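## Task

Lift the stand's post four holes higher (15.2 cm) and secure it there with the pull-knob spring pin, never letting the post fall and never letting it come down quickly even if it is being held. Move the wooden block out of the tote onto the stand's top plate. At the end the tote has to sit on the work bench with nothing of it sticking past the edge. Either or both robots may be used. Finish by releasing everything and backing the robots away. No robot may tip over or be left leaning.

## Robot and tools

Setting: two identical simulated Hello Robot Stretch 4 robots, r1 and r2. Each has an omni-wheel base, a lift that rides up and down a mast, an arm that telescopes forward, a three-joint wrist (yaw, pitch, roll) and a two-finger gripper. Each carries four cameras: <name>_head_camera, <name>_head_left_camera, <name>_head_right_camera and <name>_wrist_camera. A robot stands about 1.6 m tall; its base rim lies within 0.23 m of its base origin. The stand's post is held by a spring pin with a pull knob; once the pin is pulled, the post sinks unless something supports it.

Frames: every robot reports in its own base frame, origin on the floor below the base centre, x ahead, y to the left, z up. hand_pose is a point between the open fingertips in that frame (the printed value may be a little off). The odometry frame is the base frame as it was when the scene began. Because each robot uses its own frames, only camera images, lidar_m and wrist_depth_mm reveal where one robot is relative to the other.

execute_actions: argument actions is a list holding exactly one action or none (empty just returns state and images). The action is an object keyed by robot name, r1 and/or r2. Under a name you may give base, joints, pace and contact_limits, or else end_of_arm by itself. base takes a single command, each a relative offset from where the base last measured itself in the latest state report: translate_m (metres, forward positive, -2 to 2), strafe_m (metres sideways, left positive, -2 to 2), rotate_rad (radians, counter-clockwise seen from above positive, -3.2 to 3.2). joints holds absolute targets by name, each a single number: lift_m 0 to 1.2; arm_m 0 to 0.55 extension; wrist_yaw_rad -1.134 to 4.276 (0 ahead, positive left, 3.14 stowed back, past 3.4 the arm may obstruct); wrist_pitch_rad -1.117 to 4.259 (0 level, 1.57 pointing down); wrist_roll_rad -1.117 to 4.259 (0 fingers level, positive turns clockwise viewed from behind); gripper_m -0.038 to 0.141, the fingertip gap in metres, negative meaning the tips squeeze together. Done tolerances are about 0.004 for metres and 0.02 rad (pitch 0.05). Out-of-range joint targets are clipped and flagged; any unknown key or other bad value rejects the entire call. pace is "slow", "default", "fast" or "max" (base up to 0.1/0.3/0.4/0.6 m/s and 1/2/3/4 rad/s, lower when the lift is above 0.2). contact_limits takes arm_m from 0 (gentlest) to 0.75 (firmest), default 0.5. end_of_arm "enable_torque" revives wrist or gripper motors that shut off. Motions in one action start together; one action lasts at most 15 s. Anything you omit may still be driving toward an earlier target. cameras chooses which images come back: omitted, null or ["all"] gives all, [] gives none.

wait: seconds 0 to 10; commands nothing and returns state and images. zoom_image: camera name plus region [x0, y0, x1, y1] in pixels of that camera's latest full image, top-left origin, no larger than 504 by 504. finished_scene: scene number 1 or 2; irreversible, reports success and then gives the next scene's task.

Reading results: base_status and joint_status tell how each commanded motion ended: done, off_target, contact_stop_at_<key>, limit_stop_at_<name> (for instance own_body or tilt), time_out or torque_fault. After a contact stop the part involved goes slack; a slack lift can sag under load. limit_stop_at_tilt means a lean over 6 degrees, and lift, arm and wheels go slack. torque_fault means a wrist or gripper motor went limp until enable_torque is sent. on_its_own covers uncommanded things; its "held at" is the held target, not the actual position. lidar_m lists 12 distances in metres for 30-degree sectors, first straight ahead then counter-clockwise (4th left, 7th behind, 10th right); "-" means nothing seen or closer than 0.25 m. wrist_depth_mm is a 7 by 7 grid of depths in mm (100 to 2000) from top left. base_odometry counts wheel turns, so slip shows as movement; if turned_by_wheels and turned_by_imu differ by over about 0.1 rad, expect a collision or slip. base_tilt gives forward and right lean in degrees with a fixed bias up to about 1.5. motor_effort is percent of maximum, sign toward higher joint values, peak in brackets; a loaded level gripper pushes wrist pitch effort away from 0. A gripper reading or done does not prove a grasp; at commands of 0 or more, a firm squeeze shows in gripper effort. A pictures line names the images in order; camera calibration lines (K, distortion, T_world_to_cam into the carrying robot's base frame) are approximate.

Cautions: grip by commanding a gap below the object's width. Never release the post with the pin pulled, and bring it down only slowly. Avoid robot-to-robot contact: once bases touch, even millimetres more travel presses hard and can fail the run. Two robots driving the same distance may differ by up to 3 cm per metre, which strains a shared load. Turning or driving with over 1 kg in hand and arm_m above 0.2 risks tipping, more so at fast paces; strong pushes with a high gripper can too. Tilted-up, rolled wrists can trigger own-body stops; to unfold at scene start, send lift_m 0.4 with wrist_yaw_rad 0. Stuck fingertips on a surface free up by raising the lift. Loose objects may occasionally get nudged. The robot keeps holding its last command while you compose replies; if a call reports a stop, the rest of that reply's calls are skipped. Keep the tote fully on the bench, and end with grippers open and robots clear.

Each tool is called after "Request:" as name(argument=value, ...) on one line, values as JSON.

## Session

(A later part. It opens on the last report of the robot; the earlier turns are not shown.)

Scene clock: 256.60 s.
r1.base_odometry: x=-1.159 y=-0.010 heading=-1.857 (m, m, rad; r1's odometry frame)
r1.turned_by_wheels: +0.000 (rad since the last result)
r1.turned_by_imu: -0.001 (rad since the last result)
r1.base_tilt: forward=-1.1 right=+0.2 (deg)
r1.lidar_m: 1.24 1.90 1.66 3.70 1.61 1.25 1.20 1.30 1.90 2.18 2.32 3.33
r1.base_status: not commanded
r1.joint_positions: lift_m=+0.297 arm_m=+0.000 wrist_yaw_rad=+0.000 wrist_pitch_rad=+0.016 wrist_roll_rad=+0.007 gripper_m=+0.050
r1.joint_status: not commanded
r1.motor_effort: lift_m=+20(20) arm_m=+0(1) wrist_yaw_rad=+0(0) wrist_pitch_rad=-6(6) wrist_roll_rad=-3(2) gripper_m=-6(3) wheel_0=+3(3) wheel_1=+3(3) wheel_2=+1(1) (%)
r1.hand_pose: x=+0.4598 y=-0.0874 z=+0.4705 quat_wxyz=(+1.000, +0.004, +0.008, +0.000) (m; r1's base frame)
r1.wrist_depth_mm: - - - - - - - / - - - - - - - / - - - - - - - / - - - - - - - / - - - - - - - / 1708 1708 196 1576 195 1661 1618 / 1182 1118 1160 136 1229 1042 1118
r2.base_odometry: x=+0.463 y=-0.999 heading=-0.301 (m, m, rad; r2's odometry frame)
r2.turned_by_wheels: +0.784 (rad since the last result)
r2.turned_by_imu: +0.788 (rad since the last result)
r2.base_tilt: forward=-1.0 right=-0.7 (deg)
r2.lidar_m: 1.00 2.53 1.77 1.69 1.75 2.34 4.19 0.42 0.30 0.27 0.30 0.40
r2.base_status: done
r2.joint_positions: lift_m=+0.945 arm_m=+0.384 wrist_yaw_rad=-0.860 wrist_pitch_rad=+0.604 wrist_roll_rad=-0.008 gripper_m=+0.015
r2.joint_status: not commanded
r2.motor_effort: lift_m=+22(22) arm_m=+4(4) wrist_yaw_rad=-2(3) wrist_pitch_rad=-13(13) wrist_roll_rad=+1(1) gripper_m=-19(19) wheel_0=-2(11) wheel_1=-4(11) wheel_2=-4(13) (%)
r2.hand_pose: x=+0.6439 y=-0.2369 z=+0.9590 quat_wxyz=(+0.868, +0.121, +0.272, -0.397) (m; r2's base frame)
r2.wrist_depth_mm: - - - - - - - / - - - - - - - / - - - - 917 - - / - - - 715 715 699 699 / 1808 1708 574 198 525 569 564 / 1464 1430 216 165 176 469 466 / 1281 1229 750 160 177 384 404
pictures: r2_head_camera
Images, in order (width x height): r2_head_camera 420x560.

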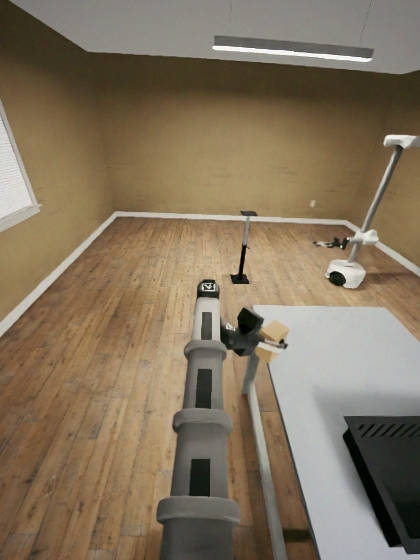

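Request:
zoom_image(camera="r2_head_camera", region=[190, 190, 330, 420])

Region (190, 190, 330, 420) of r2_head_camera's 420x560 image, scaled by 2.191, with more detail than that image has; it fills the left 307 columns of this view, and the rest is white.

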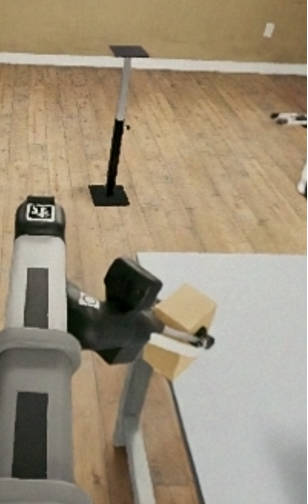

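Request:
execute_actions(actions=[{"r2": {"base": {"translate_m": 1.76}, "joints": {"wrist_yaw_rad": 0.0, "arm_m": 0.40}, "pace": "max"}, "r1": {"base": {"translate_m": 0.70}, "joints": {"arm_m": 0.03}, "pace": "default"}}], cameras=["r2_head_camera", "r2_head_right_camera", "r1_wrist_camera", "r1_head_camera"])

Scene clock: 271.80 s.
r1.base_odometry: x=-1.357 y=-0.682 heading=-1.856 (m, m, rad; r1's odometry frame)
r1.turned_by_wheels: +0.001 (rad since the last result)
r1.turned_by_imu: -0.003 (rad since the last result)
r1.base_tilt: forward=-1.1 right=+0.2 (deg)
r1.lidar_m: 0.55 1.03 1.41 1.36 2.55 1.96 1.90 2.03 2.30 2.24 2.37 2.88
r1.base_status: done
r1.joint_positions: lift_m=+0.297 arm_m=+0.029 wrist_yaw_rad=+0.000 wrist_pitch_rad=+0.016 wrist_roll_rad=+0.007 gripper_m=+0.050
r1.joint_status: all done
r1.motor_effort: lift_m=+20(20) arm_m=+6(6) wrist_yaw_rad=-1(1) wrist_pitch_rad=-6(6) wrist_roll_rad=+0(3) gripper_m=-5(3) wheel_0=+6(10) wheel_1=+3(8) wheel_2=-1(7) (%)
r1.hand_pose: x=+0.4883 y=-0.0874 z=+0.4705 quat_wxyz=(+1.000, +0.004, +0.008, +0.000) (m; r1's base frame)
r1.wrist_depth_mm: - - - - - - - / - - - - - - - / - - - - - - - / - - - - - - - / - - - - - - - / 1756 1756 196 355 194 1708 1661 / 750 960 1182 136 1229 1060 1118
r2.base_odometry: x=+2.144 y=-1.521 heading=-0.301 (m, m, rad; r2's odometry frame)
r2.turned_by_wheels: +0.000 (rad since the last result)
r2.turned_by_imu: +0.003 (rad since the last result)
r2.base_tilt: forward=-1.0 right=-0.6 (deg)
r2.lidar_m: 0.76 2.63 1.84 1.74 1.83 2.44 1.07 0.74 0.99 2.97 1.04 0.71
r2.base_status: done
r2.joint_positions: lift_m=+0.945 arm_m=+0.399 wrist_yaw_rad=+0.000 wrist_pitch_rad=+0.604 wrist_roll_rad=-0.008 gripper_m=+0.015
r2.joint_status: all done
r2.motor_effort: lift_m=+22(22) arm_m=+4(6) wrist_yaw_rad=-2(10) wrist_pitch_rad=-13(14) wrist_roll_rad=+2(2) gripper_m=-18(18) wheel_0=+2(10) wheel_1=+5(9) wheel_2=-2(15) (%)
r2.hand_pose: x=+0.8076 y=-0.0874 z=+0.9590 quat_wxyz=(+0.955, -0.004, +0.298, +0.001) (m; r2's base frame)
r2.wrist_depth_mm: - - - - - - - / - - - - - - - / - - - - - - - / - - - - - - - / 1756 1756 1756 197 1661 1756 1708 / 1464 1430 216 164 176 1430 1397 / 1281 1229 1229 160 177 1160 1205
pictures: r1_head_camera, r1_wrist_camera, r2_head_camera, r2_head_right_camera
camera_calibration (this result's frames):
r1_wrist_camera: T_world_to_cam=[[0.00883237, -0.998894, -0.0461741, -0.0645281], [-0.0450548, 0.0457315, -0.997937, 0.546483], [0.998945, 0.0108945, -0.0446011, -0.241722], [0, 0, 0, 1]] pos_world=[0.266659, -0.0868147, 0.531595]
Images, in order (width x height): r1_head_camera 420x560, r1_wrist_camera 616x392, r2_head_camera 420x560, r2_head_right_camera 420x672.

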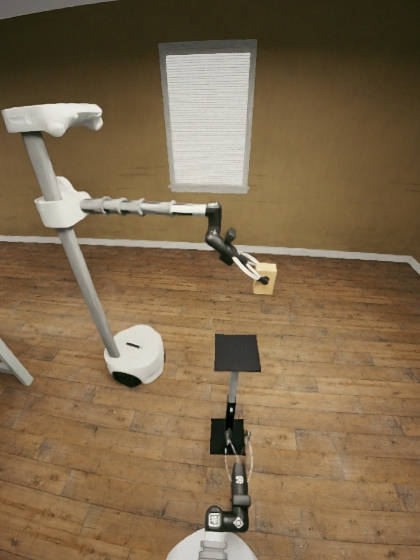

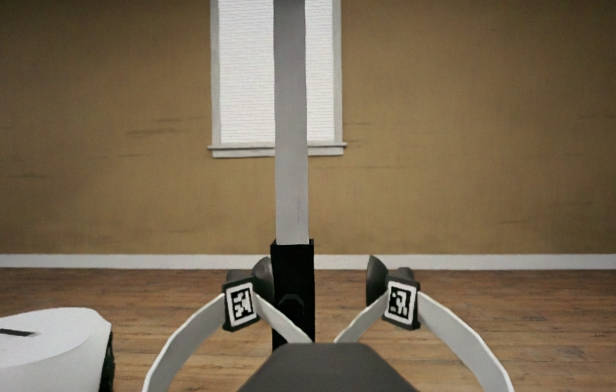

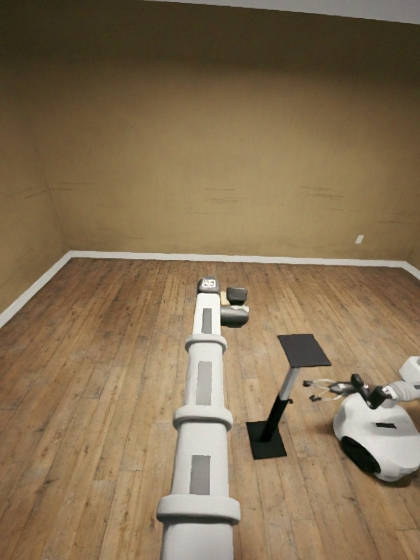

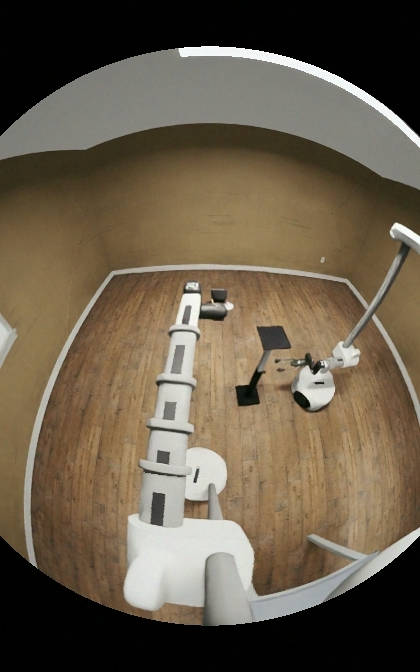

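Request:
zoom_image(camera="r1_wrist_camera", region=[210, 200, 430, 392])

Request:
zoom_image(camera="r2_head_camera", region=[200, 270, 380, 480])

Region (210, 200, 430, 392) of r1_wrist_camera's 616x392 image, scaled by 2.291; it fills the top 440 rows of this view, and the rest is white.

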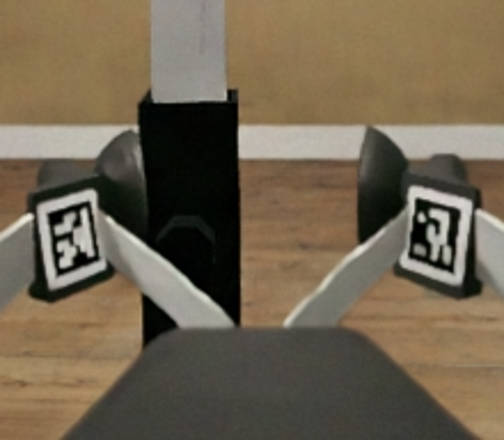

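Region (200, 270, 380, 480) of r2_head_camera's 420x560 image, scaled by 2.400, with more detail than that image has; it fills the left 432 columns of this view, and the rest is white.

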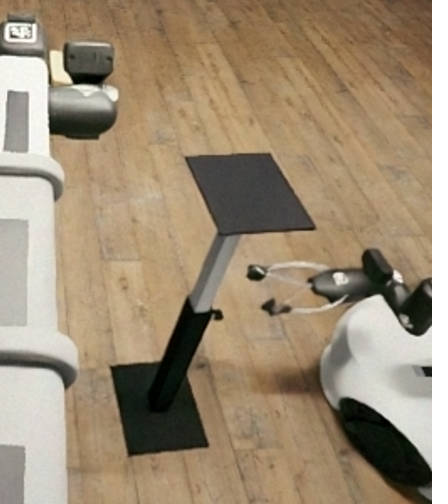

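Request:
zoom_image(camera="r1_head_camera", region=[180, 320, 290, 500])

Region (180, 320, 290, 500) of r1_head_camera's 420x560 image, scaled by 2.800, with more detail than that image has.

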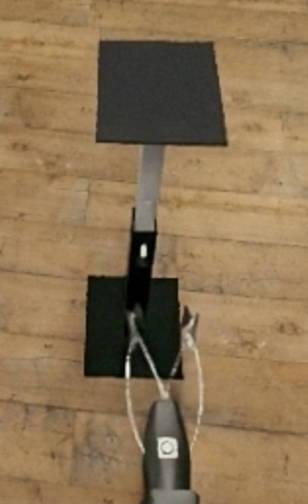

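Request:
execute_actions(actions=[{"r2": {"base": {"rotate_rad": -0.391}, "joints": {"arm_m": 0.413, "lift_m": 0.922}, "pace": "max"}, "r1": {"base": {"strafe_m": 0.024}, "joints": {"arm_m": 0.075, "lift_m": 0.257}, "pace": "fast"}}], cameras=["r2_head_camera", "r2_wrist_camera", "r1_wrist_camera", "r1_head_camera"])

Scene clock: 315.13 s.
r1.base_odometry: x=-1.334 y=-0.689 heading=-1.857 (m, m, rad; r1's odometry frame)
r1.turned_by_wheels: +0.000 (rad since the last result)
r1.turned_by_imu: -0.001 (rad since the last result)
r1.base_tilt: forward=-1.1 right=+0.2 (deg)
r1.lidar_m: 0.54 0.90 1.39 1.36 2.53 1.96 1.90 2.03 2.30 2.26 2.39 0.60
r1.base_status: done
r1.joint_positions: lift_m=+0.257 arm_m=+0.074 wrist_yaw_rad=+0.000 wrist_pitch_rad=+0.016 wrist_roll_rad=+0.007 gripper_m=+0.050
r1.joint_status: all done
r1.motor_effort: lift_m=+18(20) arm_m=+6(9) wrist_yaw_rad=-1(0) wrist_pitch_rad=-6(6) wrist_roll_rad=-3(1) gripper_m=-5(4) wheel_0=-3(13) wheel_1=+0(12) wheel_2=+0(0) (%)
r1.hand_pose: x=+0.5333 y=-0.0874 z=+0.4308 quat_wxyz=(+1.000, +0.004, +0.008, +0.000) (m; r1's base frame)
r1.wrist_depth_mm: - - - - - - - / - - - - - - - / - - - - - - - / - - - - - - - / - - - 309 - - - / 917 1618 197 309 194 1499 1499 / 699 904 1098 136 1138 960 1042
r2.base_odometry: x=+2.144 y=-1.521 heading=-0.691 (m, m, rad; r2's odometry frame)
r2.turned_by_wheels: -0.390 (rad since the last result)
r2.turned_by_imu: -0.391 (rad since the last result)
r2.base_tilt: forward=-1.0 right=-0.5 (deg)
r2.lidar_m: 0.72 2.89 2.30 1.77 1.74 1.89 2.82 0.76 0.76 1.15 2.96 0.87
r2.base_status: done
r2.joint_positions: lift_m=+0.922 arm_m=+0.412 wrist_yaw_rad=+0.000 wrist_pitch_rad=+0.604 wrist_roll_rad=-0.008 gripper_m=+0.015
r2.joint_status: all done
r2.motor_effort: lift_m=+17(19) arm_m=+4(5) wrist_yaw_rad=-1(5) wrist_pitch_rad=-13(14) wrist_roll_rad=+0(2) gripper_m=-18(19) wheel_0=+1(9) wheel_1=+5(9) wheel_2=+2(12) (%)
r2.hand_pose: x=+0.8206 y=-0.0874 z=+0.9365 quat_wxyz=(+0.955, -0.004, +0.298, +0.001) (m; r2's base frame)
r2.wrist_depth_mm: 1921 - - - - - - / - - - - - - - / - - - - - - - / - - - - - - - / 1708 1756 1756 197 1618 1708 1661 / 1464 1464 214 164 176 1397 1366 / 1229 1229 306 160 177 1160 1229
pictures: r1_head_camera, r1_wrist_camera, r2_head_camera, r2_wrist_camera
camera_calibration (this result's frames):
r1_wrist_camera: T_world_to_cam=[[0.00884682, -0.998894, -0.0461741, -0.0667665], [-0.0450437, 0.045731, -0.997938, 0.508796], [0.998946, 0.0109084, -0.0445893, -0.288453], [0, 0, 0, 1]] pos_world=[0.311657, -0.0868138, 0.491802]
r2_wrist_camera: T_world_to_cam=[[0.0426019, -0.999077, -0.00550855, -0.10728], [-0.55287, -0.0189819, -0.833051, 1.29725], [0.832178, 0.0385351, -0.553168, 0.0673129], [0, 0, 0, 1]] pos_world=[0.665762, -0.0851504, 1.11732]
Images, in order (width x height): r1_head_camera 420x560, r1_wrist_camera 616x392, r2_head_camera 420x560, r2_wrist_camera 616x392.

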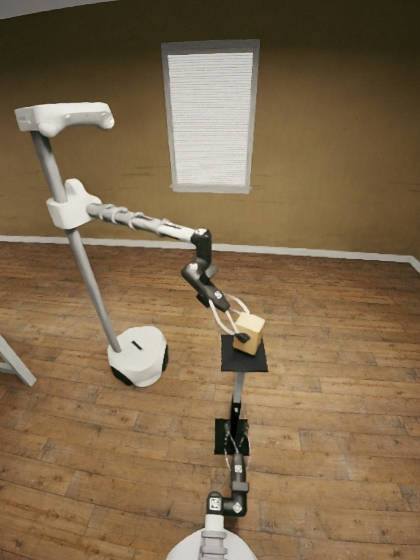

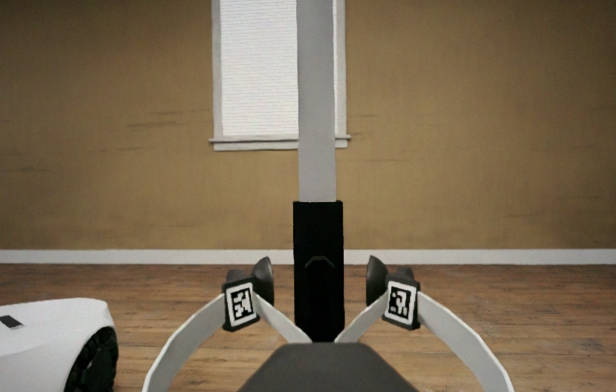

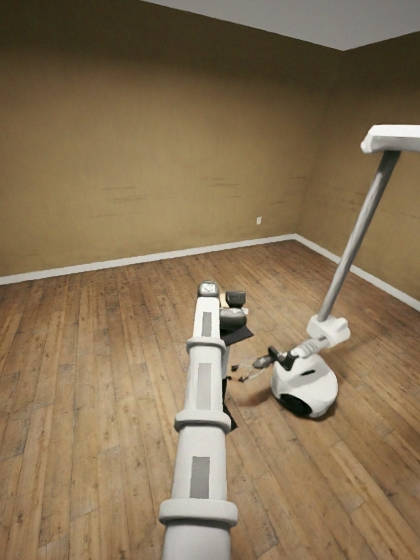

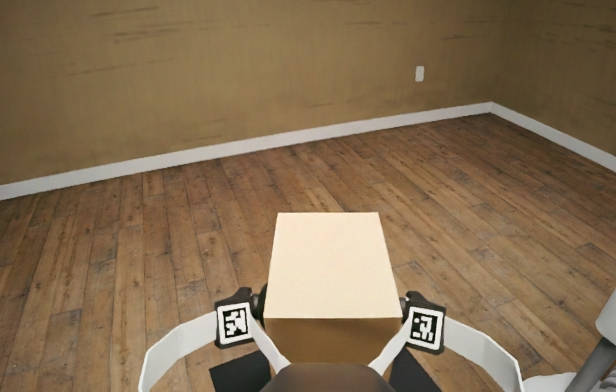

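Request:
zoom_image(camera="r1_head_camera", region=[190, 280, 300, 400])

Request:
zoom_image(camera="r1_wrist_camera", region=[210, 180, 430, 392])

Region (190, 280, 300, 400) of r1_head_camera's 420x560 image, scaled by 4.200, with more detail than that image has; it fills the left 462 columns of this view, and the rest is white.

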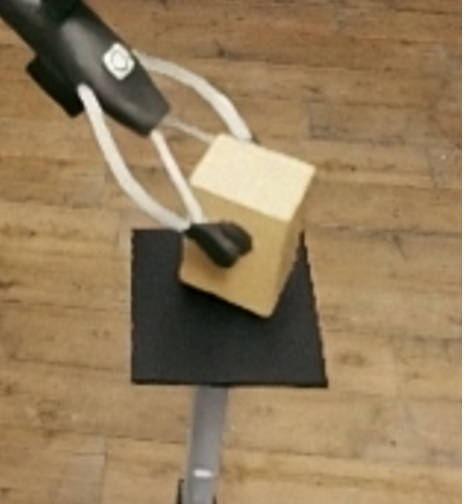

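Region (210, 180, 430, 392) of r1_wrist_camera's 616x392 image, scaled by 2.291; it fills the top 486 rows of this view, and the rest is white.

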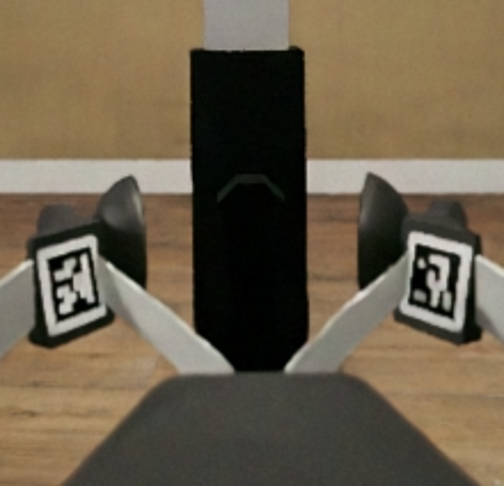

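Request:
execute_actions(actions=[{"r2": {"base": {"rotate_rad": -0.012}, "joints": {"arm_m": 0.406, "lift_m": 0.893}, "pace": "slow"}, "r1": {"joints": {"arm_m": 0.131, "lift_m": 0.252}, "pace": "default", "contact_limits": {"arm_m": 0.2}}}], cameras=["r2_wrist_camera", "r1_wrist_camera", "r1_head_camera"])

Scene clock: 338.50 s.
r1.base_odometry: x=-1.334 y=-0.689 heading=-1.857 (m, m, rad; r1's odometry frame)
r1.turned_by_wheels: +0.000 (rad since the last result)
r1.turned_by_imu: -0.001 (rad since the last result)
r1.base_tilt: forward=-1.1 right=+0.2 (deg)
r1.lidar_m: 0.54 0.89 1.39 1.35 2.55 1.95 1.91 2.03 2.31 2.26 2.39 0.58
r1.base_status: not commanded
r1.joint_positions: lift_m=+0.252 arm_m=+0.130 wrist_yaw_rad=+0.000 wrist_pitch_rad=+0.016 wrist_roll_rad=+0.007 gripper_m=+0.050
r1.joint_status: all done
r1.motor_effort: lift_m=+17(16) arm_m=+6(5) wrist_yaw_rad=+0(1) wrist_pitch_rad=-6(6) wrist_roll_rad=-1(2) gripper_m=-3(2) wheel_0=-3(3) wheel_1=+0(0) wheel_2=+0(1) (%)
r1.contact_limits: arm_m 0.2
r1.hand_pose: x=+0.5893 y=-0.0874 z=+0.4258 quat_wxyz=(+1.000, +0.004, +0.008, +0.000) (m; r1's base frame)
r1.wrist_depth_mm: - - - 259 - - - / - - - 258 - - - / - - - 258 - - - / - - - 259 - - - / - - - 253 - - - / 891 1576 196 252 194 1576 1464 / 691 991 1060 136 1118 960 1042
r2.base_odometry: x=+2.144 y=-1.521 heading=-0.702 (m, m, rad; r2's odometry frame)
r2.turned_by_wheels: -0.011 (rad since the last result)
r2.turned_by_imu: -0.011 (rad since the last result)
r2.base_tilt: forward=-1.0 right=-0.5 (deg)
r2.lidar_m: 0.72 2.90 2.33 1.79 1.73 1.88 2.79 0.73 0.76 1.14 2.97 0.86
r2.base_status: done
r2.joint_positions: lift_m=+0.893 arm_m=+0.407 wrist_yaw_rad=+0.000 wrist_pitch_rad=+0.604 wrist_roll_rad=-0.008 gripper_m=+0.015
r2.joint_status: all done
r2.motor_effort: lift_m=+16(16) arm_m=-5(7) wrist_yaw_rad=-2(2) wrist_pitch_rad=-13(13) wrist_roll_rad=+0(1) gripper_m=-18(18) wheel_0=+2(4) wheel_1=+6(8) wheel_2=+3(7) (%)
r2.hand_pose: x=+0.8151 y=-0.0874 z=+0.9075 quat_wxyz=(+0.955, -0.004, +0.298, +0.001) (m; r2's base frame)
r2.wrist_depth_mm: 1921 1983 - - - - - / 1983 - - - - - - / - - - - - - - / - - - - - - - / 1708 1661 1661 197 1537 1661 1618 / 1397 1430 216 164 176 1366 1366 / 1229 1182 274 159 176 580 1160
pictures: r1_head_camera, r1_wrist_camera, r2_wrist_camera
camera_calibration (this result's frames):
r1_wrist_camera: T_world_to_cam=[[0.0087455, -0.998895, -0.0461742, -0.0674596], [-0.0450369, 0.0457356, -0.997938, 0.50638], [0.998947, 0.010807, -0.0445872, -0.344599], [0, 0, 0, 1]] pos_world=[0.367632, -0.0868206, 0.486856]
r2_wrist_camera: T_world_to_cam=[[0.0425539, -0.999079, -0.00551044, -0.107177], [-0.552911, -0.0189556, -0.833025, 1.27012], [0.832153, 0.0384952, -0.553208, 0.0559012], [0, 0, 0, 1]] pos_world=[0.660306, -0.0851543, 1.08838]
Images, in order (width x height): r1_head_camera 420x560, r1_wrist_camera 616x392, r2_wrist_camera 616x392.

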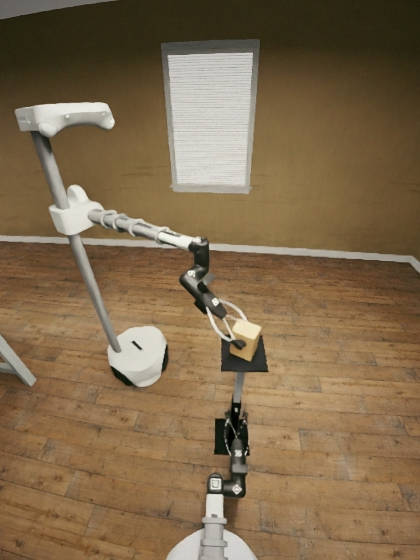

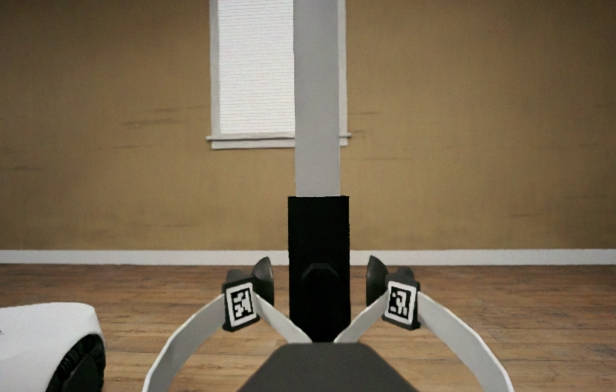

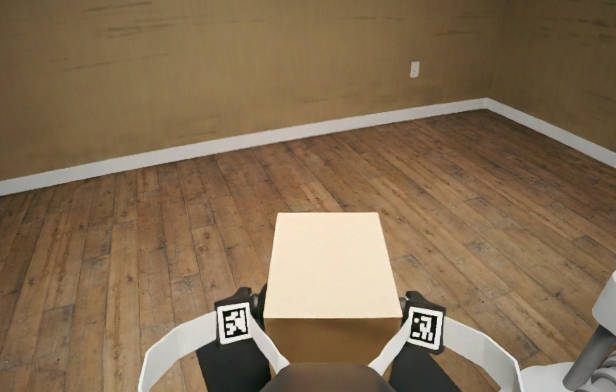

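Request:
zoom_image(camera="r1_head_camera", region=[200, 300, 290, 390])

Request:
zoom_image(camera="r1_wrist_camera", region=[210, 180, 430, 392])

Region (200, 300, 290, 390) of r1_head_camera's 420x560 image, scaled by 5.600, with more detail than that image has.

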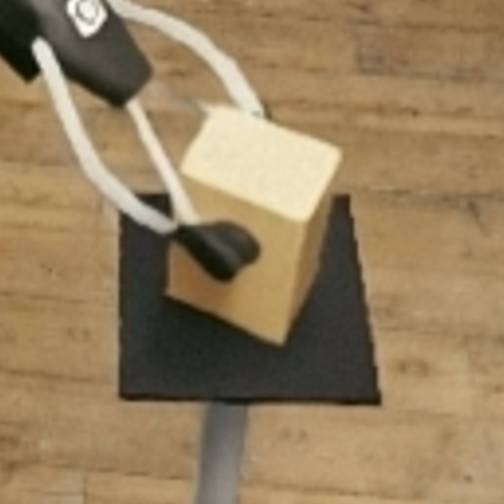

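Region (210, 180, 430, 392) of r1_wrist_camera's 616x392 image, scaled by 2.291; it fills the top 486 rows of this view, and the rest is white.

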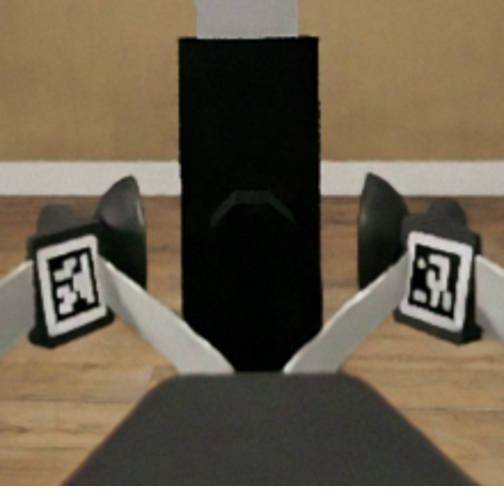

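Request:
execute_actions(actions=[{"r2": {"joints": {"gripper_m": 0.09, "lift_m": 0.891}, "pace": "default"}, "r1": {"joints": {"gripper_m": 0.023}, "pace": "default"}}], cameras=["r2_wrist_camera", "r1_wrist_camera", "r1_head_camera"])

Scene clock: 353.20 s.
r1.base_odometry: x=-1.334 y=-0.689 heading=-1.857 (m, m, rad; r1's odometry frame)
r1.turned_by_wheels: +0.000 (rad since the last result)
r1.turned_by_imu: -0.001 (rad since the last result)
r1.base_tilt: forward=-1.1 right=+0.3 (deg)
r1.lidar_m: 0.55 0.91 1.36 1.35 2.53 1.96 1.90 2.05 2.30 2.25 2.39 0.60
r1.base_status: not commanded
r1.joint_positions: lift_m=+0.252 arm_m=+0.130 wrist_yaw_rad=+0.000 wrist_pitch_rad=+0.016 wrist_roll_rad=+0.007 gripper_m=+0.023
r1.joint_status: all done
r1.motor_effort: lift_m=+17(17) arm_m=+6(6) wrist_yaw_rad=+0(0) wrist_pitch_rad=-6(6) wrist_roll_rad=-4(2) gripper_m=-3(5) wheel_0=-3(3) wheel_1=+0(0) wheel_2=+0(0) (%)
r1.hand_pose: x=+0.5893 y=-0.0874 z=+0.4258 quat_wxyz=(+1.000, +0.004, +0.008, +0.000) (m; r1's base frame)
r1.wrist_depth_mm: - - - 258 - - - / - - - 258 - - - / - - - 260 - - - / - - - 260 - - - / - - - 252 - - - / 878 1576 191 215 192 1537 1499 / 676 1008 1008 134 1042 931 1025
r2.base_odometry: x=+2.144 y=-1.521 heading=-0.702 (m, m, rad; r2's odometry frame)
r2.turned_by_wheels: +0.000 (rad since the last result)
r2.turned_by_imu: +0.000 (rad since the last result)
r2.base_tilt: forward=-1.0 right=-0.6 (deg)
r2.lidar_m: 0.71 2.90 2.33 1.78 1.74 1.88 2.80 0.73 0.76 1.14 2.96 0.90
r2.base_status: not commanded
r2.joint_positions: lift_m=+0.891 arm_m=+0.407 wrist_yaw_rad=+0.000 wrist_pitch_rad=+0.602 wrist_roll_rad=-0.008 gripper_m=+0.090
r2.joint_status: all done
r2.motor_effort: lift_m=+16(16) arm_m=-4(5) wrist_yaw_rad=-1(2) wrist_pitch_rad=-6(13) wrist_roll_rad=+1(0) gripper_m=-1(20) wheel_0=+2(2) wheel_1=+5(6) wheel_2=+3(3) (%)
r2.hand_pose: x=+0.8154 y=-0.0875 z=+0.9061 quat_wxyz=(+0.955, -0.004, +0.296, +0.001) (m; r2's base frame)
r2.wrist_depth_mm: 1863 - - - - - - / 1921 - - - - - - / - - - - - - - / - - - - - - - / 1661 1708 1661 200 1618 1661 1618 / 1397 1397 219 179 183 1366 1366 / 1205 1205 273 155 263 1160 1160
pictures: r1_head_camera, r1_wrist_camera, r2_wrist_camera
camera_calibration (this result's frames):
r1_wrist_camera: T_world_to_cam=[[0.00874535, -0.998895, -0.0461741, -0.0674596], [-0.0450368, 0.0457356, -0.997938, 0.50638], [0.998947, 0.0108069, -0.0445871, -0.344599], [0, 0, 0, 1]] pos_world=[0.367632, -0.0868206, 0.486856]
r2_wrist_camera: T_world_to_cam=[[0.0422317, -0.999093, -0.00540174, -0.107113], [-0.550782, -0.0187701, -0.834438, 1.26868], [0.83358, 0.0382149, -0.551076, 0.0518021], [0, 0, 0, 1]] pos_world=[0.660111, -0.0851821, 1.08661]
Images, in order (width x height): r1_head_camera 420x560, r1_wrist_camera 616x392, r2_wrist_camera 616x392.

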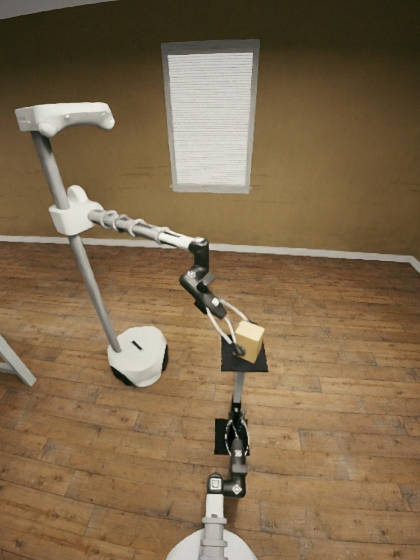

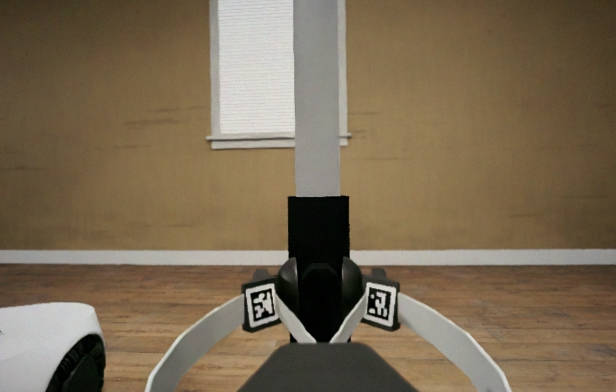

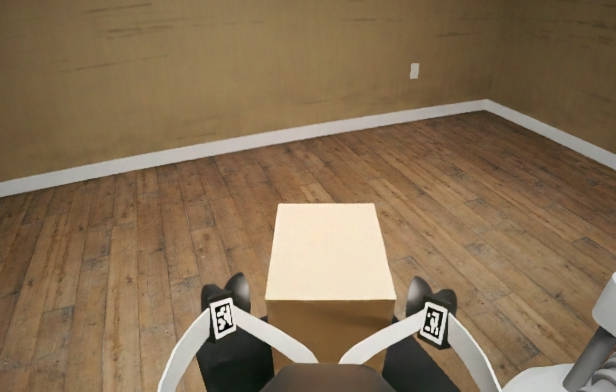

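Request:
execute_actions(actions=[{"r2": {"joints": {"arm_m": 0.195, "wrist_pitch_rad": 0.0, "lift_m": 0.618, "gripper_m": 0.10}, "pace": "fast"}}], cameras=["r2_wrist_camera", "r1_head_camera", "r2_head_camera"])

Scene clock: 384.23 s.
r1.base_odometry: x=-1.334 y=-0.689 heading=-1.857 (m, m, rad; r1's odometry frame)
r1.turned_by_wheels: +0.000 (rad since the last result)
r1.turned_by_imu: -0.001 (rad since the last result)
r1.base_tilt: forward=-1.1 right=+0.2 (deg)
r1.lidar_m: 0.55 0.80 1.38 1.36 2.56 1.96 1.90 2.04 2.32 2.25 2.41 0.58
r1.base_status: not commanded
r1.joint_positions: lift_m=+0.252 arm_m=+0.130 wrist_yaw_rad=+0.000 wrist_pitch_rad=+0.016 wrist_roll_rad=+0.007 gripper_m=+0.023
r1.joint_status: not commanded
r1.motor_effort: lift_m=+17(17) arm_m=+6(6) wrist_yaw_rad=+0(1) wrist_pitch_rad=-6(6) wrist_roll_rad=-3(1) gripper_m=-5(5) wheel_0=-3(3) wheel_1=+0(0) wheel_2=+0(1) (%)
r1.hand_pose: x=+0.5893 y=-0.0874 z=+0.4258 quat_wxyz=(+1.000, +0.004, +0.008, +0.000) (m; r1's base frame)
r1.wrist_depth_mm: - - - 258 - - - / - - - 259 - - - / - - - 259 - - - / - - - 260 - - - / - - - 253 - - - / 891 1537 191 215 193 1537 1537 / 683 1008 1008 134 1060 917 1008
r2.base_odometry: x=+2.144 y=-1.521 heading=-0.702 (m, m, rad; r2's odometry frame)
r2.turned_by_wheels: +0.000 (rad since the last result)
r2.turned_by_imu: +0.001 (rad since the last result)
r2.base_tilt: forward=-1.1 right=-0.6 (deg)
r2.lidar_m: 0.72 2.90 2.33 1.76 1.74 1.89 2.77 0.74 0.76 1.15 2.97 0.90
r2.base_status: not commanded
r2.joint_positions: lift_m=+0.618 arm_m=+0.196 wrist_yaw_rad=+0.000 wrist_pitch_rad=+0.002 wrist_roll_rad=-0.008 gripper_m=+0.100
r2.joint_status: all done
r2.motor_effort: lift_m=+15(15) arm_m=-5(2) wrist_yaw_rad=+0(2) wrist_pitch_rad=-8(13) wrist_roll_rad=+2(2) gripper_m=-1(2) wheel_0=+1(2) wheel_1=+6(5) wheel_2=+4(3) (%)
r2.hand_pose: x=+0.6552 y=-0.0874 z=+0.7958 quat_wxyz=(+1.000, -0.004, +0.001, +0.000) (m; r2's base frame)
r2.wrist_depth_mm: - - - - - - - / - - - - - - - / - - - 357 - - - / - - - 357 - - - / - - - 373 - - - / - - 220 - - - - / - 1983 - 151 - 1921 -
pictures: r1_head_camera, r2_head_camera, r2_wrist_camera
camera_calibration (this result's frames):
r2_wrist_camera: T_world_to_cam=[[0.0381026, -0.999083, 0.0195515, -0.11804], [0.0158669, -0.0189583, -0.999694, 0.848582], [0.999148, 0.0384012, 0.01513, -0.43448], [0, 0, 0, 1]] pos_world=[0.425143, -0.0851598, 0.857204]
Images, in order (width x height): r1_head_camera 420x560, r2_head_camera 420x560, r2_wrist_camera 616x392.

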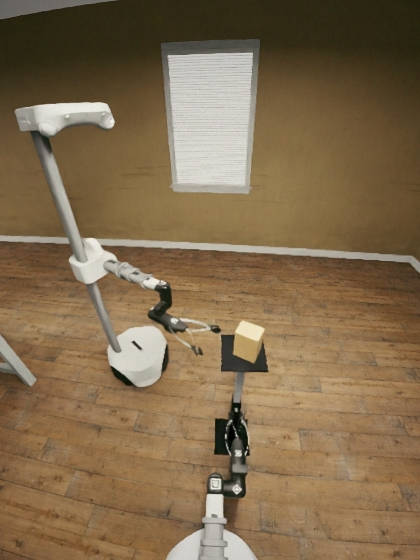

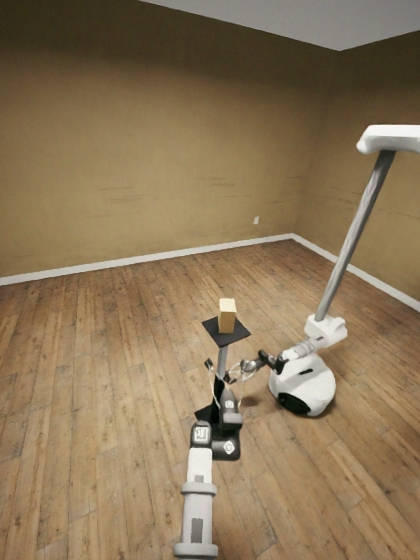

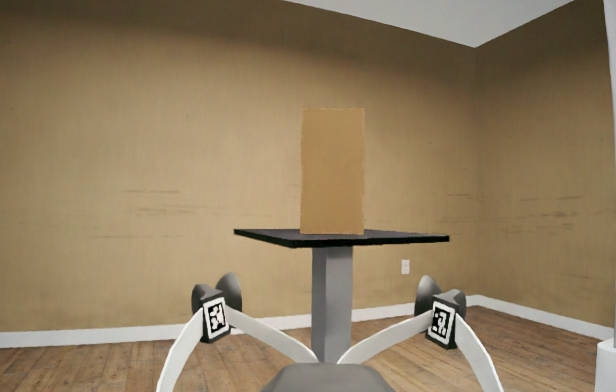

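Request:
zoom_image(camera="r2_wrist_camera", region=[180, 190, 480, 392])

Region (180, 190, 480, 392) of r2_wrist_camera's 616x392 image, scaled by 1.680; it fills the top 339 rows of this view, and the rest is white.

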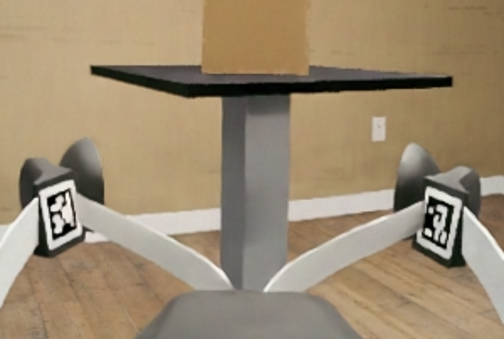

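Request:
execute_actions(actions=[{"r2": {"base": {"rotate_rad": -0.007}, "joints": {"arm_m": 0.356, "lift_m": 0.614, "gripper_m": 0.068}, "pace": "fast", "contact_limits": {"arm_m": 0.2}}}], cameras=["r2_wrist_camera", "r1_head_camera"])

Scene clock: 413.77 s.
r1.base_odometry: x=-1.334 y=-0.689 heading=-1.857 (m, m, rad; r1's odometry frame)
r1.turned_by_wheels: +0.000 (rad since the last result)
r1.turned_by_imu: -0.001 (rad since the last result)
r1.base_tilt: forward=-1.2 right=+0.1 (deg)
r1.lidar_m: 0.54 0.91 1.38 1.36 2.55 1.93 1.89 2.04 2.30 2.26 2.39 0.57
r1.base_status: not commanded
r1.joint_positions: lift_m=+0.252 arm_m=+0.130 wrist_yaw_rad=+0.000 wrist_pitch_rad=+0.016 wrist_roll_rad=+0.007 gripper_m=+0.023
r1.joint_status: not commanded
r1.motor_effort: lift_m=+17(17) arm_m=+6(6) wrist_yaw_rad=+0(1) wrist_pitch_rad=-6(6) wrist_roll_rad=-1(3) gripper_m=-6(6) wheel_0=-3(3) wheel_1=+0(0) wheel_2=+0(0) (%)
r1.hand_pose: x=+0.5893 y=-0.0874 z=+0.4258 quat_wxyz=(+1.000, +0.004, +0.008, +0.000) (m; r1's base frame)
r1.wrist_depth_mm: - - - 258 - - - / - - - 260 - - - / - - - 260 - - - / - - - 260 - - - / - - - 253 - - - / 904 1576 191 214 193 1537 1537 / 683 1008 1008 135 1042 904 1025
r2.base_odometry: x=+2.144 y=-1.521 heading=-0.709 (m, m, rad; r2's odometry frame)
r2.turned_by_wheels: -0.006 (rad since the last result)
r2.turned_by_imu: -0.006 (rad since the last result)
r2.base_tilt: forward=-1.0 right=-0.7 (deg)
r2.lidar_m: 0.76 2.90 2.35 1.79 1.72 1.89 2.74 0.74 0.76 1.15 2.95 0.89
r2.base_status: done
r2.joint_positions: lift_m=+0.614 arm_m=+0.355 wrist_yaw_rad=+0.000 wrist_pitch_rad=+0.002 wrist_roll_rad=-0.008 gripper_m=+0.068
r2.joint_status: all done
r2.motor_effort: lift_m=+15(14) arm_m=+4(5) wrist_yaw_rad=-1(3) wrist_pitch_rad=-7(7) wrist_roll_rad=+0(1) gripper_m=-4(1) wheel_0=+1(3) wheel_1=+4(11) wheel_2=+3(5) (%)
r2.contact_limits: arm_m 0.2
r2.hand_pose: x=+0.8146 y=-0.0874 z=+0.7918 quat_wxyz=(+1.000, -0.004, +0.001, +0.000) (m; r2's base frame)
r2.wrist_depth_mm: - - - 200 - - - / - - - 199 - - - / - - - 198 - - - / - - - 195 - - - / - - 201 157 195 - - / - - - 211 214 - - / 1983 - 1983 158 1983 1921 -
pictures: r1_head_camera, r2_wrist_camera
camera_calibration (this result's frames):
r2_wrist_camera: T_world_to_cam=[[0.03835, -0.999073, 0.0195596, -0.124173], [0.0160855, -0.0189542, -0.999691, 0.841936], [0.999135, 0.0386528, 0.0153437, -0.593873], [0, 0, 0, 1]] pos_world=[0.584579, -0.085145, 0.853217]
Images, in order (width x height): r1_head_camera 420x560, r2_wrist_camera 616x392.

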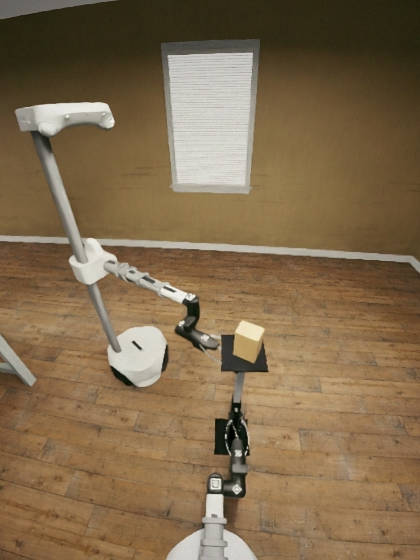

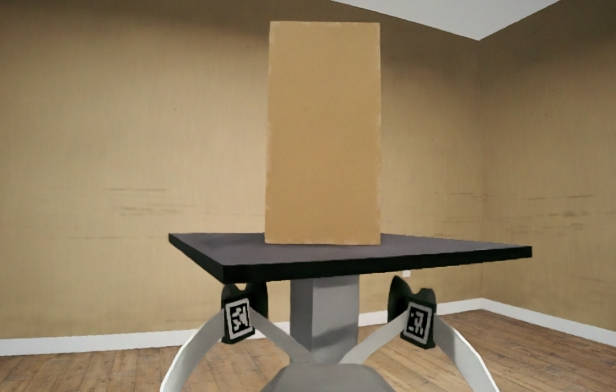

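Request:
execute_actions(actions=[{"r2": {"joints": {"lift_m": 0.636}, "pace": "slow"}}], cameras=["r2_wrist_camera"])

Scene clock: 419.80 s.
r1.base_odometry: x=-1.334 y=-0.689 heading=-1.857 (m, m, rad; r1's odometry frame)
r1.turned_by_wheels: +0.000 (rad since the last result)
r1.turned_by_imu: -0.001 (rad since the last result)
r1.base_tilt: forward=-1.2 right=+0.3 (deg)
r1.lidar_m: 0.53 0.92 1.37 1.36 2.56 1.95 1.90 2.04 2.31 2.25 2.40 0.59
r1.base_status: not commanded
r1.joint_positions: lift_m=+0.252 arm_m=+0.130 wrist_yaw_rad=+0.000 wrist_pitch_rad=+0.016 wrist_roll_rad=+0.007 gripper_m=+0.023
r1.joint_status: not commanded
r1.motor_effort: lift_m=+17(17) arm_m=+6(6) wrist_yaw_rad=-1(1) wrist_pitch_rad=-6(6) wrist_roll_rad=-2(1) gripper_m=-7(4) wheel_0=-3(3) wheel_1=+0(0) wheel_2=+0(0) (%)
r1.hand_pose: x=+0.5893 y=-0.0874 z=+0.4258 quat_wxyz=(+1.000, +0.004, +0.008, +0.000) (m; r1's base frame)
r1.wrist_depth_mm: - - - 259 - - - / - - - 259 - - - / - - - 260 - - - / - - - 260 - - - / - - - 253 - - - / 917 1576 192 215 193 1499 1499 / 683 1008 991 134 1060 917 1025
r2.base_odometry: x=+2.144 y=-1.521 heading=-0.709 (m, m, rad; r2's odometry frame)
r2.turned_by_wheels: +0.000 (rad since the last result)
r2.turned_by_imu: +0.000 (rad since the last result)
r2.base_tilt: forward=-1.0 right=-0.6 (deg)
r2.lidar_m: 0.77 2.89 2.35 1.79 1.73 1.90 2.74 0.74 0.76 1.13 2.98 0.88
r2.base_status: not commanded
r2.joint_positions: lift_m=+0.636 arm_m=+0.355 wrist_yaw_rad=+0.000 wrist_pitch_rad=+0.008 wrist_roll_rad=-0.008 gripper_m=+0.068
r2.joint_status: all done
r2.on_its_own: wrist_pitch_rad is at rest, and its effort (-24) is outside its rest range (-23 to +23)
r2.motor_effort: lift_m=+23(24) arm_m=+4(4) wrist_yaw_rad=+0(0) wrist_pitch_rad=-24(24) wrist_roll_rad=+0(2) gripper_m=-2(4) wheel_0=+1(1) wheel_1=+4(4) wheel_2=+3(3) (%)
r2.hand_pose: x=+0.8146 y=-0.0874 z=+0.8114 quat_wxyz=(+1.000, -0.004, +0.004, +0.000) (m; r2's base frame)
r2.wrist_depth_mm: - - - - - - - / - - - 198 - - - / - - - 196 - - - / - - - 195 - - - / - - - 195 244 - - / - - 149 150 173 - - / 1983 - 1983 157 1863 1921 -
pictures: r2_wrist_camera
camera_calibration (this result's frames):
r2_wrist_camera: T_world_to_cam=[[0.0384664, -0.999073, 0.0193331, -0.124467], [0.0101415, -0.0189561, -0.999769, 0.86643], [0.999208, 0.0386536, 0.00940296, -0.589406], [0, 0, 0, 1]] pos_world=[0.58494, -0.0851449, 0.874178]
Images, in order (width x height): r2_wrist_camera 616x392.

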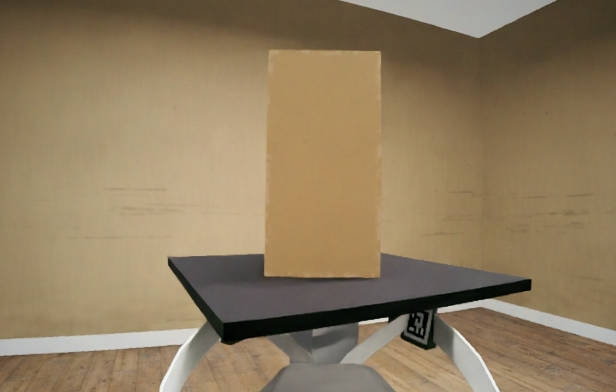

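Request:
execute_actions(actions=[{"r2": {"joints": {"lift_m": 0.6415}, "pace": "default"}, "r1": {"joints": {"gripper_m": -0.03}, "pace": "default"}}], cameras=["r2_wrist_camera", "r1_wrist_camera", "r1_head_camera", "r2_head_camera", "r2_head_right_camera"])

Scene clock: 446.23 s.
r1.base_odometry: x=-1.334 y=-0.689 heading=-1.856 (m, m, rad; r1's odometry frame)
r1.turned_by_wheels: +0.001 (rad since the last result)
r1.turned_by_imu: +0.000 (rad since the last result)
r1.base_tilt: forward=-1.1 right=+0.2 (deg)
r1.lidar_m: 0.55 0.92 1.37 1.37 2.54 1.95 1.90 2.05 2.31 2.26 2.39 0.57
r1.base_status: not commanded
r1.joint_positions: lift_m=+0.252 arm_m=+0.132 wrist_yaw_rad=+0.008 wrist_pitch_rad=+0.019 wrist_roll_rad=+0.007 gripper_m=-0.029
r1.joint_status: all done
r1.on_its_own: wrist_yaw_rad is at rest, and its effort (-25) is outside its rest range (-13 to +13)
r1.motor_effort: lift_m=+18(18) arm_m=-4(6) wrist_yaw_rad=-25(23) wrist_pitch_rad=-14(13) wrist_roll_rad=-1(2) gripper_m=-34(33) wheel_0=-3(3) wheel_1=+0(0) wheel_2=+8(8) (%)
r1.hand_pose: x=+0.5918 y=-0.0850 z=+0.4251 quat_wxyz=(+1.000, +0.004, +0.009, +0.004) (m; r1's base frame)
r1.wrist_depth_mm: - - - - - - - / - - - - - - - / - - - - - - - / - - - 257 - - - / - - - 249 - - - / 904 1576 185 209 186 1499 1499 / 683 798 1060 154 1042 931 1025
r2.base_odometry: x=+2.144 y=-1.521 heading=-0.709 (m, m, rad; r2's odometry frame)
r2.turned_by_wheels: +0.000 (rad since the last result)
r2.turned_by_imu: +0.000 (rad since the last result)
r2.base_tilt: forward=-1.0 right=-0.6 (deg)
r2.lidar_m: 0.74 2.89 2.35 1.78 1.74 1.89 2.77 0.76 0.77 1.14 2.97 0.87
r2.base_status: not commanded
r2.joint_positions: lift_m=+0.641 arm_m=+0.355 wrist_yaw_rad=+0.000 wrist_pitch_rad=+0.014 wrist_roll_rad=-0.008 gripper_m=+0.068
r2.joint_status: all done
r2.on_its_own: wrist_pitch_rad is at rest, and its effort (-42) is outside its rest range (-23 to +23)
r2.motor_effort: lift_m=+26(25) arm_m=+4(4) wrist_yaw_rad=-1(1) wrist_pitch_rad=-42(42) wrist_roll_rad=+0(0) gripper_m=-2(2) wheel_0=+1(1) wheel_1=+4(4) wheel_2=+3(3) (%)
r2.hand_pose: x=+0.8146 y=-0.0874 z=+0.8150 quat_wxyz=(+1.000, -0.004, +0.007, +0.000) (m; r2's base frame)
r2.wrist_depth_mm: - - - - - - - / - - - 196 - - - / - - - 196 - - - / - - - 195 - - - / - - - 195 249 - - / - - 156 141 158 - - / - 1983 1921 168 1921 1808 -
pictures: r1_head_camera, r1_wrist_camera, r2_head_camera, r2_head_right_camera, r2_wrist_camera
camera_calibration (this result's frames):
r1_wrist_camera: T_world_to_cam=[[0.0169284, -0.998789, -0.046196, -0.069945], [-0.047878, 0.0453399, -0.997824, 0.507227], [0.99871, 0.0191034, -0.0470525, -0.345284], [0, 0, 0, 1]] pos_world=[0.370308, -0.0862618, 0.486645]
r2_wrist_camera: T_world_to_cam=[[0.038489, -0.999077, 0.0190979, -0.124389], [0.00398345, -0.0189585, -0.999812, 0.875041], [0.999251, 0.0385579, 0.00325008, -0.584439], [0, 0, 0, 1]] pos_world=[0.585304, -0.0851504, 0.879152]
Images, in order (width x height): r1_head_camera 420x560, r1_wrist_camera 616x392, r2_head_camera 420x560, r2_head_right_camera 420x672, r2_wrist_camera 616x392.

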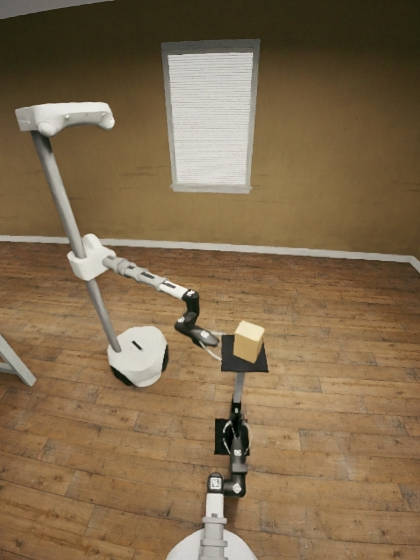

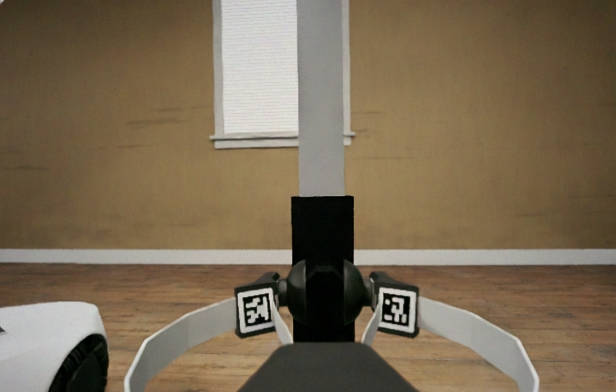

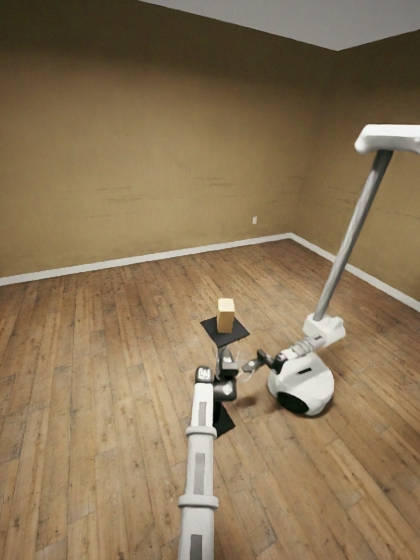

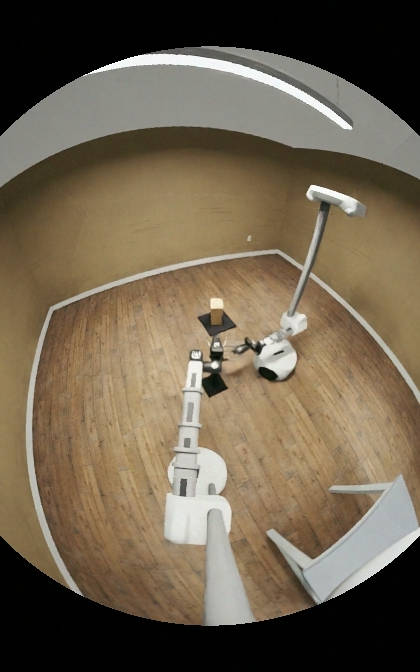

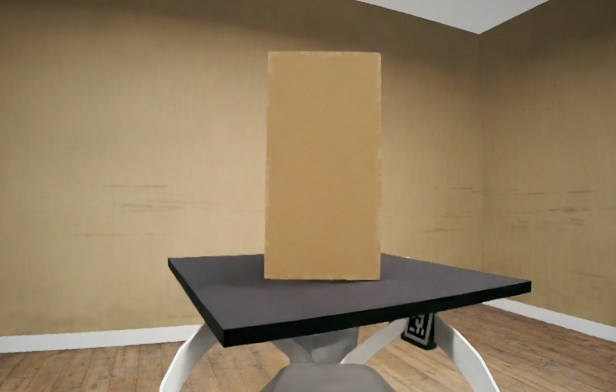

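Request:
zoom_image(camera="r1_head_camera", region=[210, 385, 270, 455])

Region (210, 385, 270, 455) of r1_head_camera's 420x560 image, scaled by 7.200, with more detail than that image has; it fills the left 432 columns of this view, and the rest is white.

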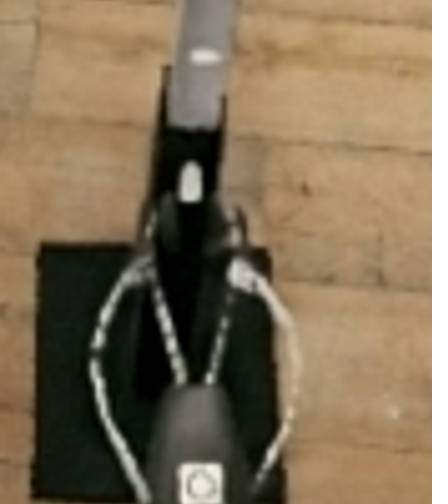

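Request:
zoom_image(camera="r1_wrist_camera", region=[250, 180, 400, 350])

Region (250, 180, 400, 350) of r1_wrist_camera's 616x392 image, scaled by 2.965; it fills the left 445 columns of this view, and the rest is white.

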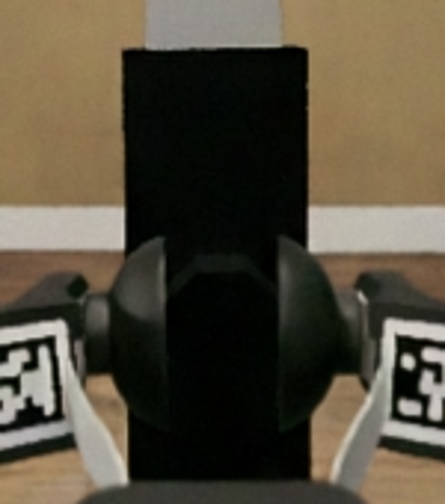

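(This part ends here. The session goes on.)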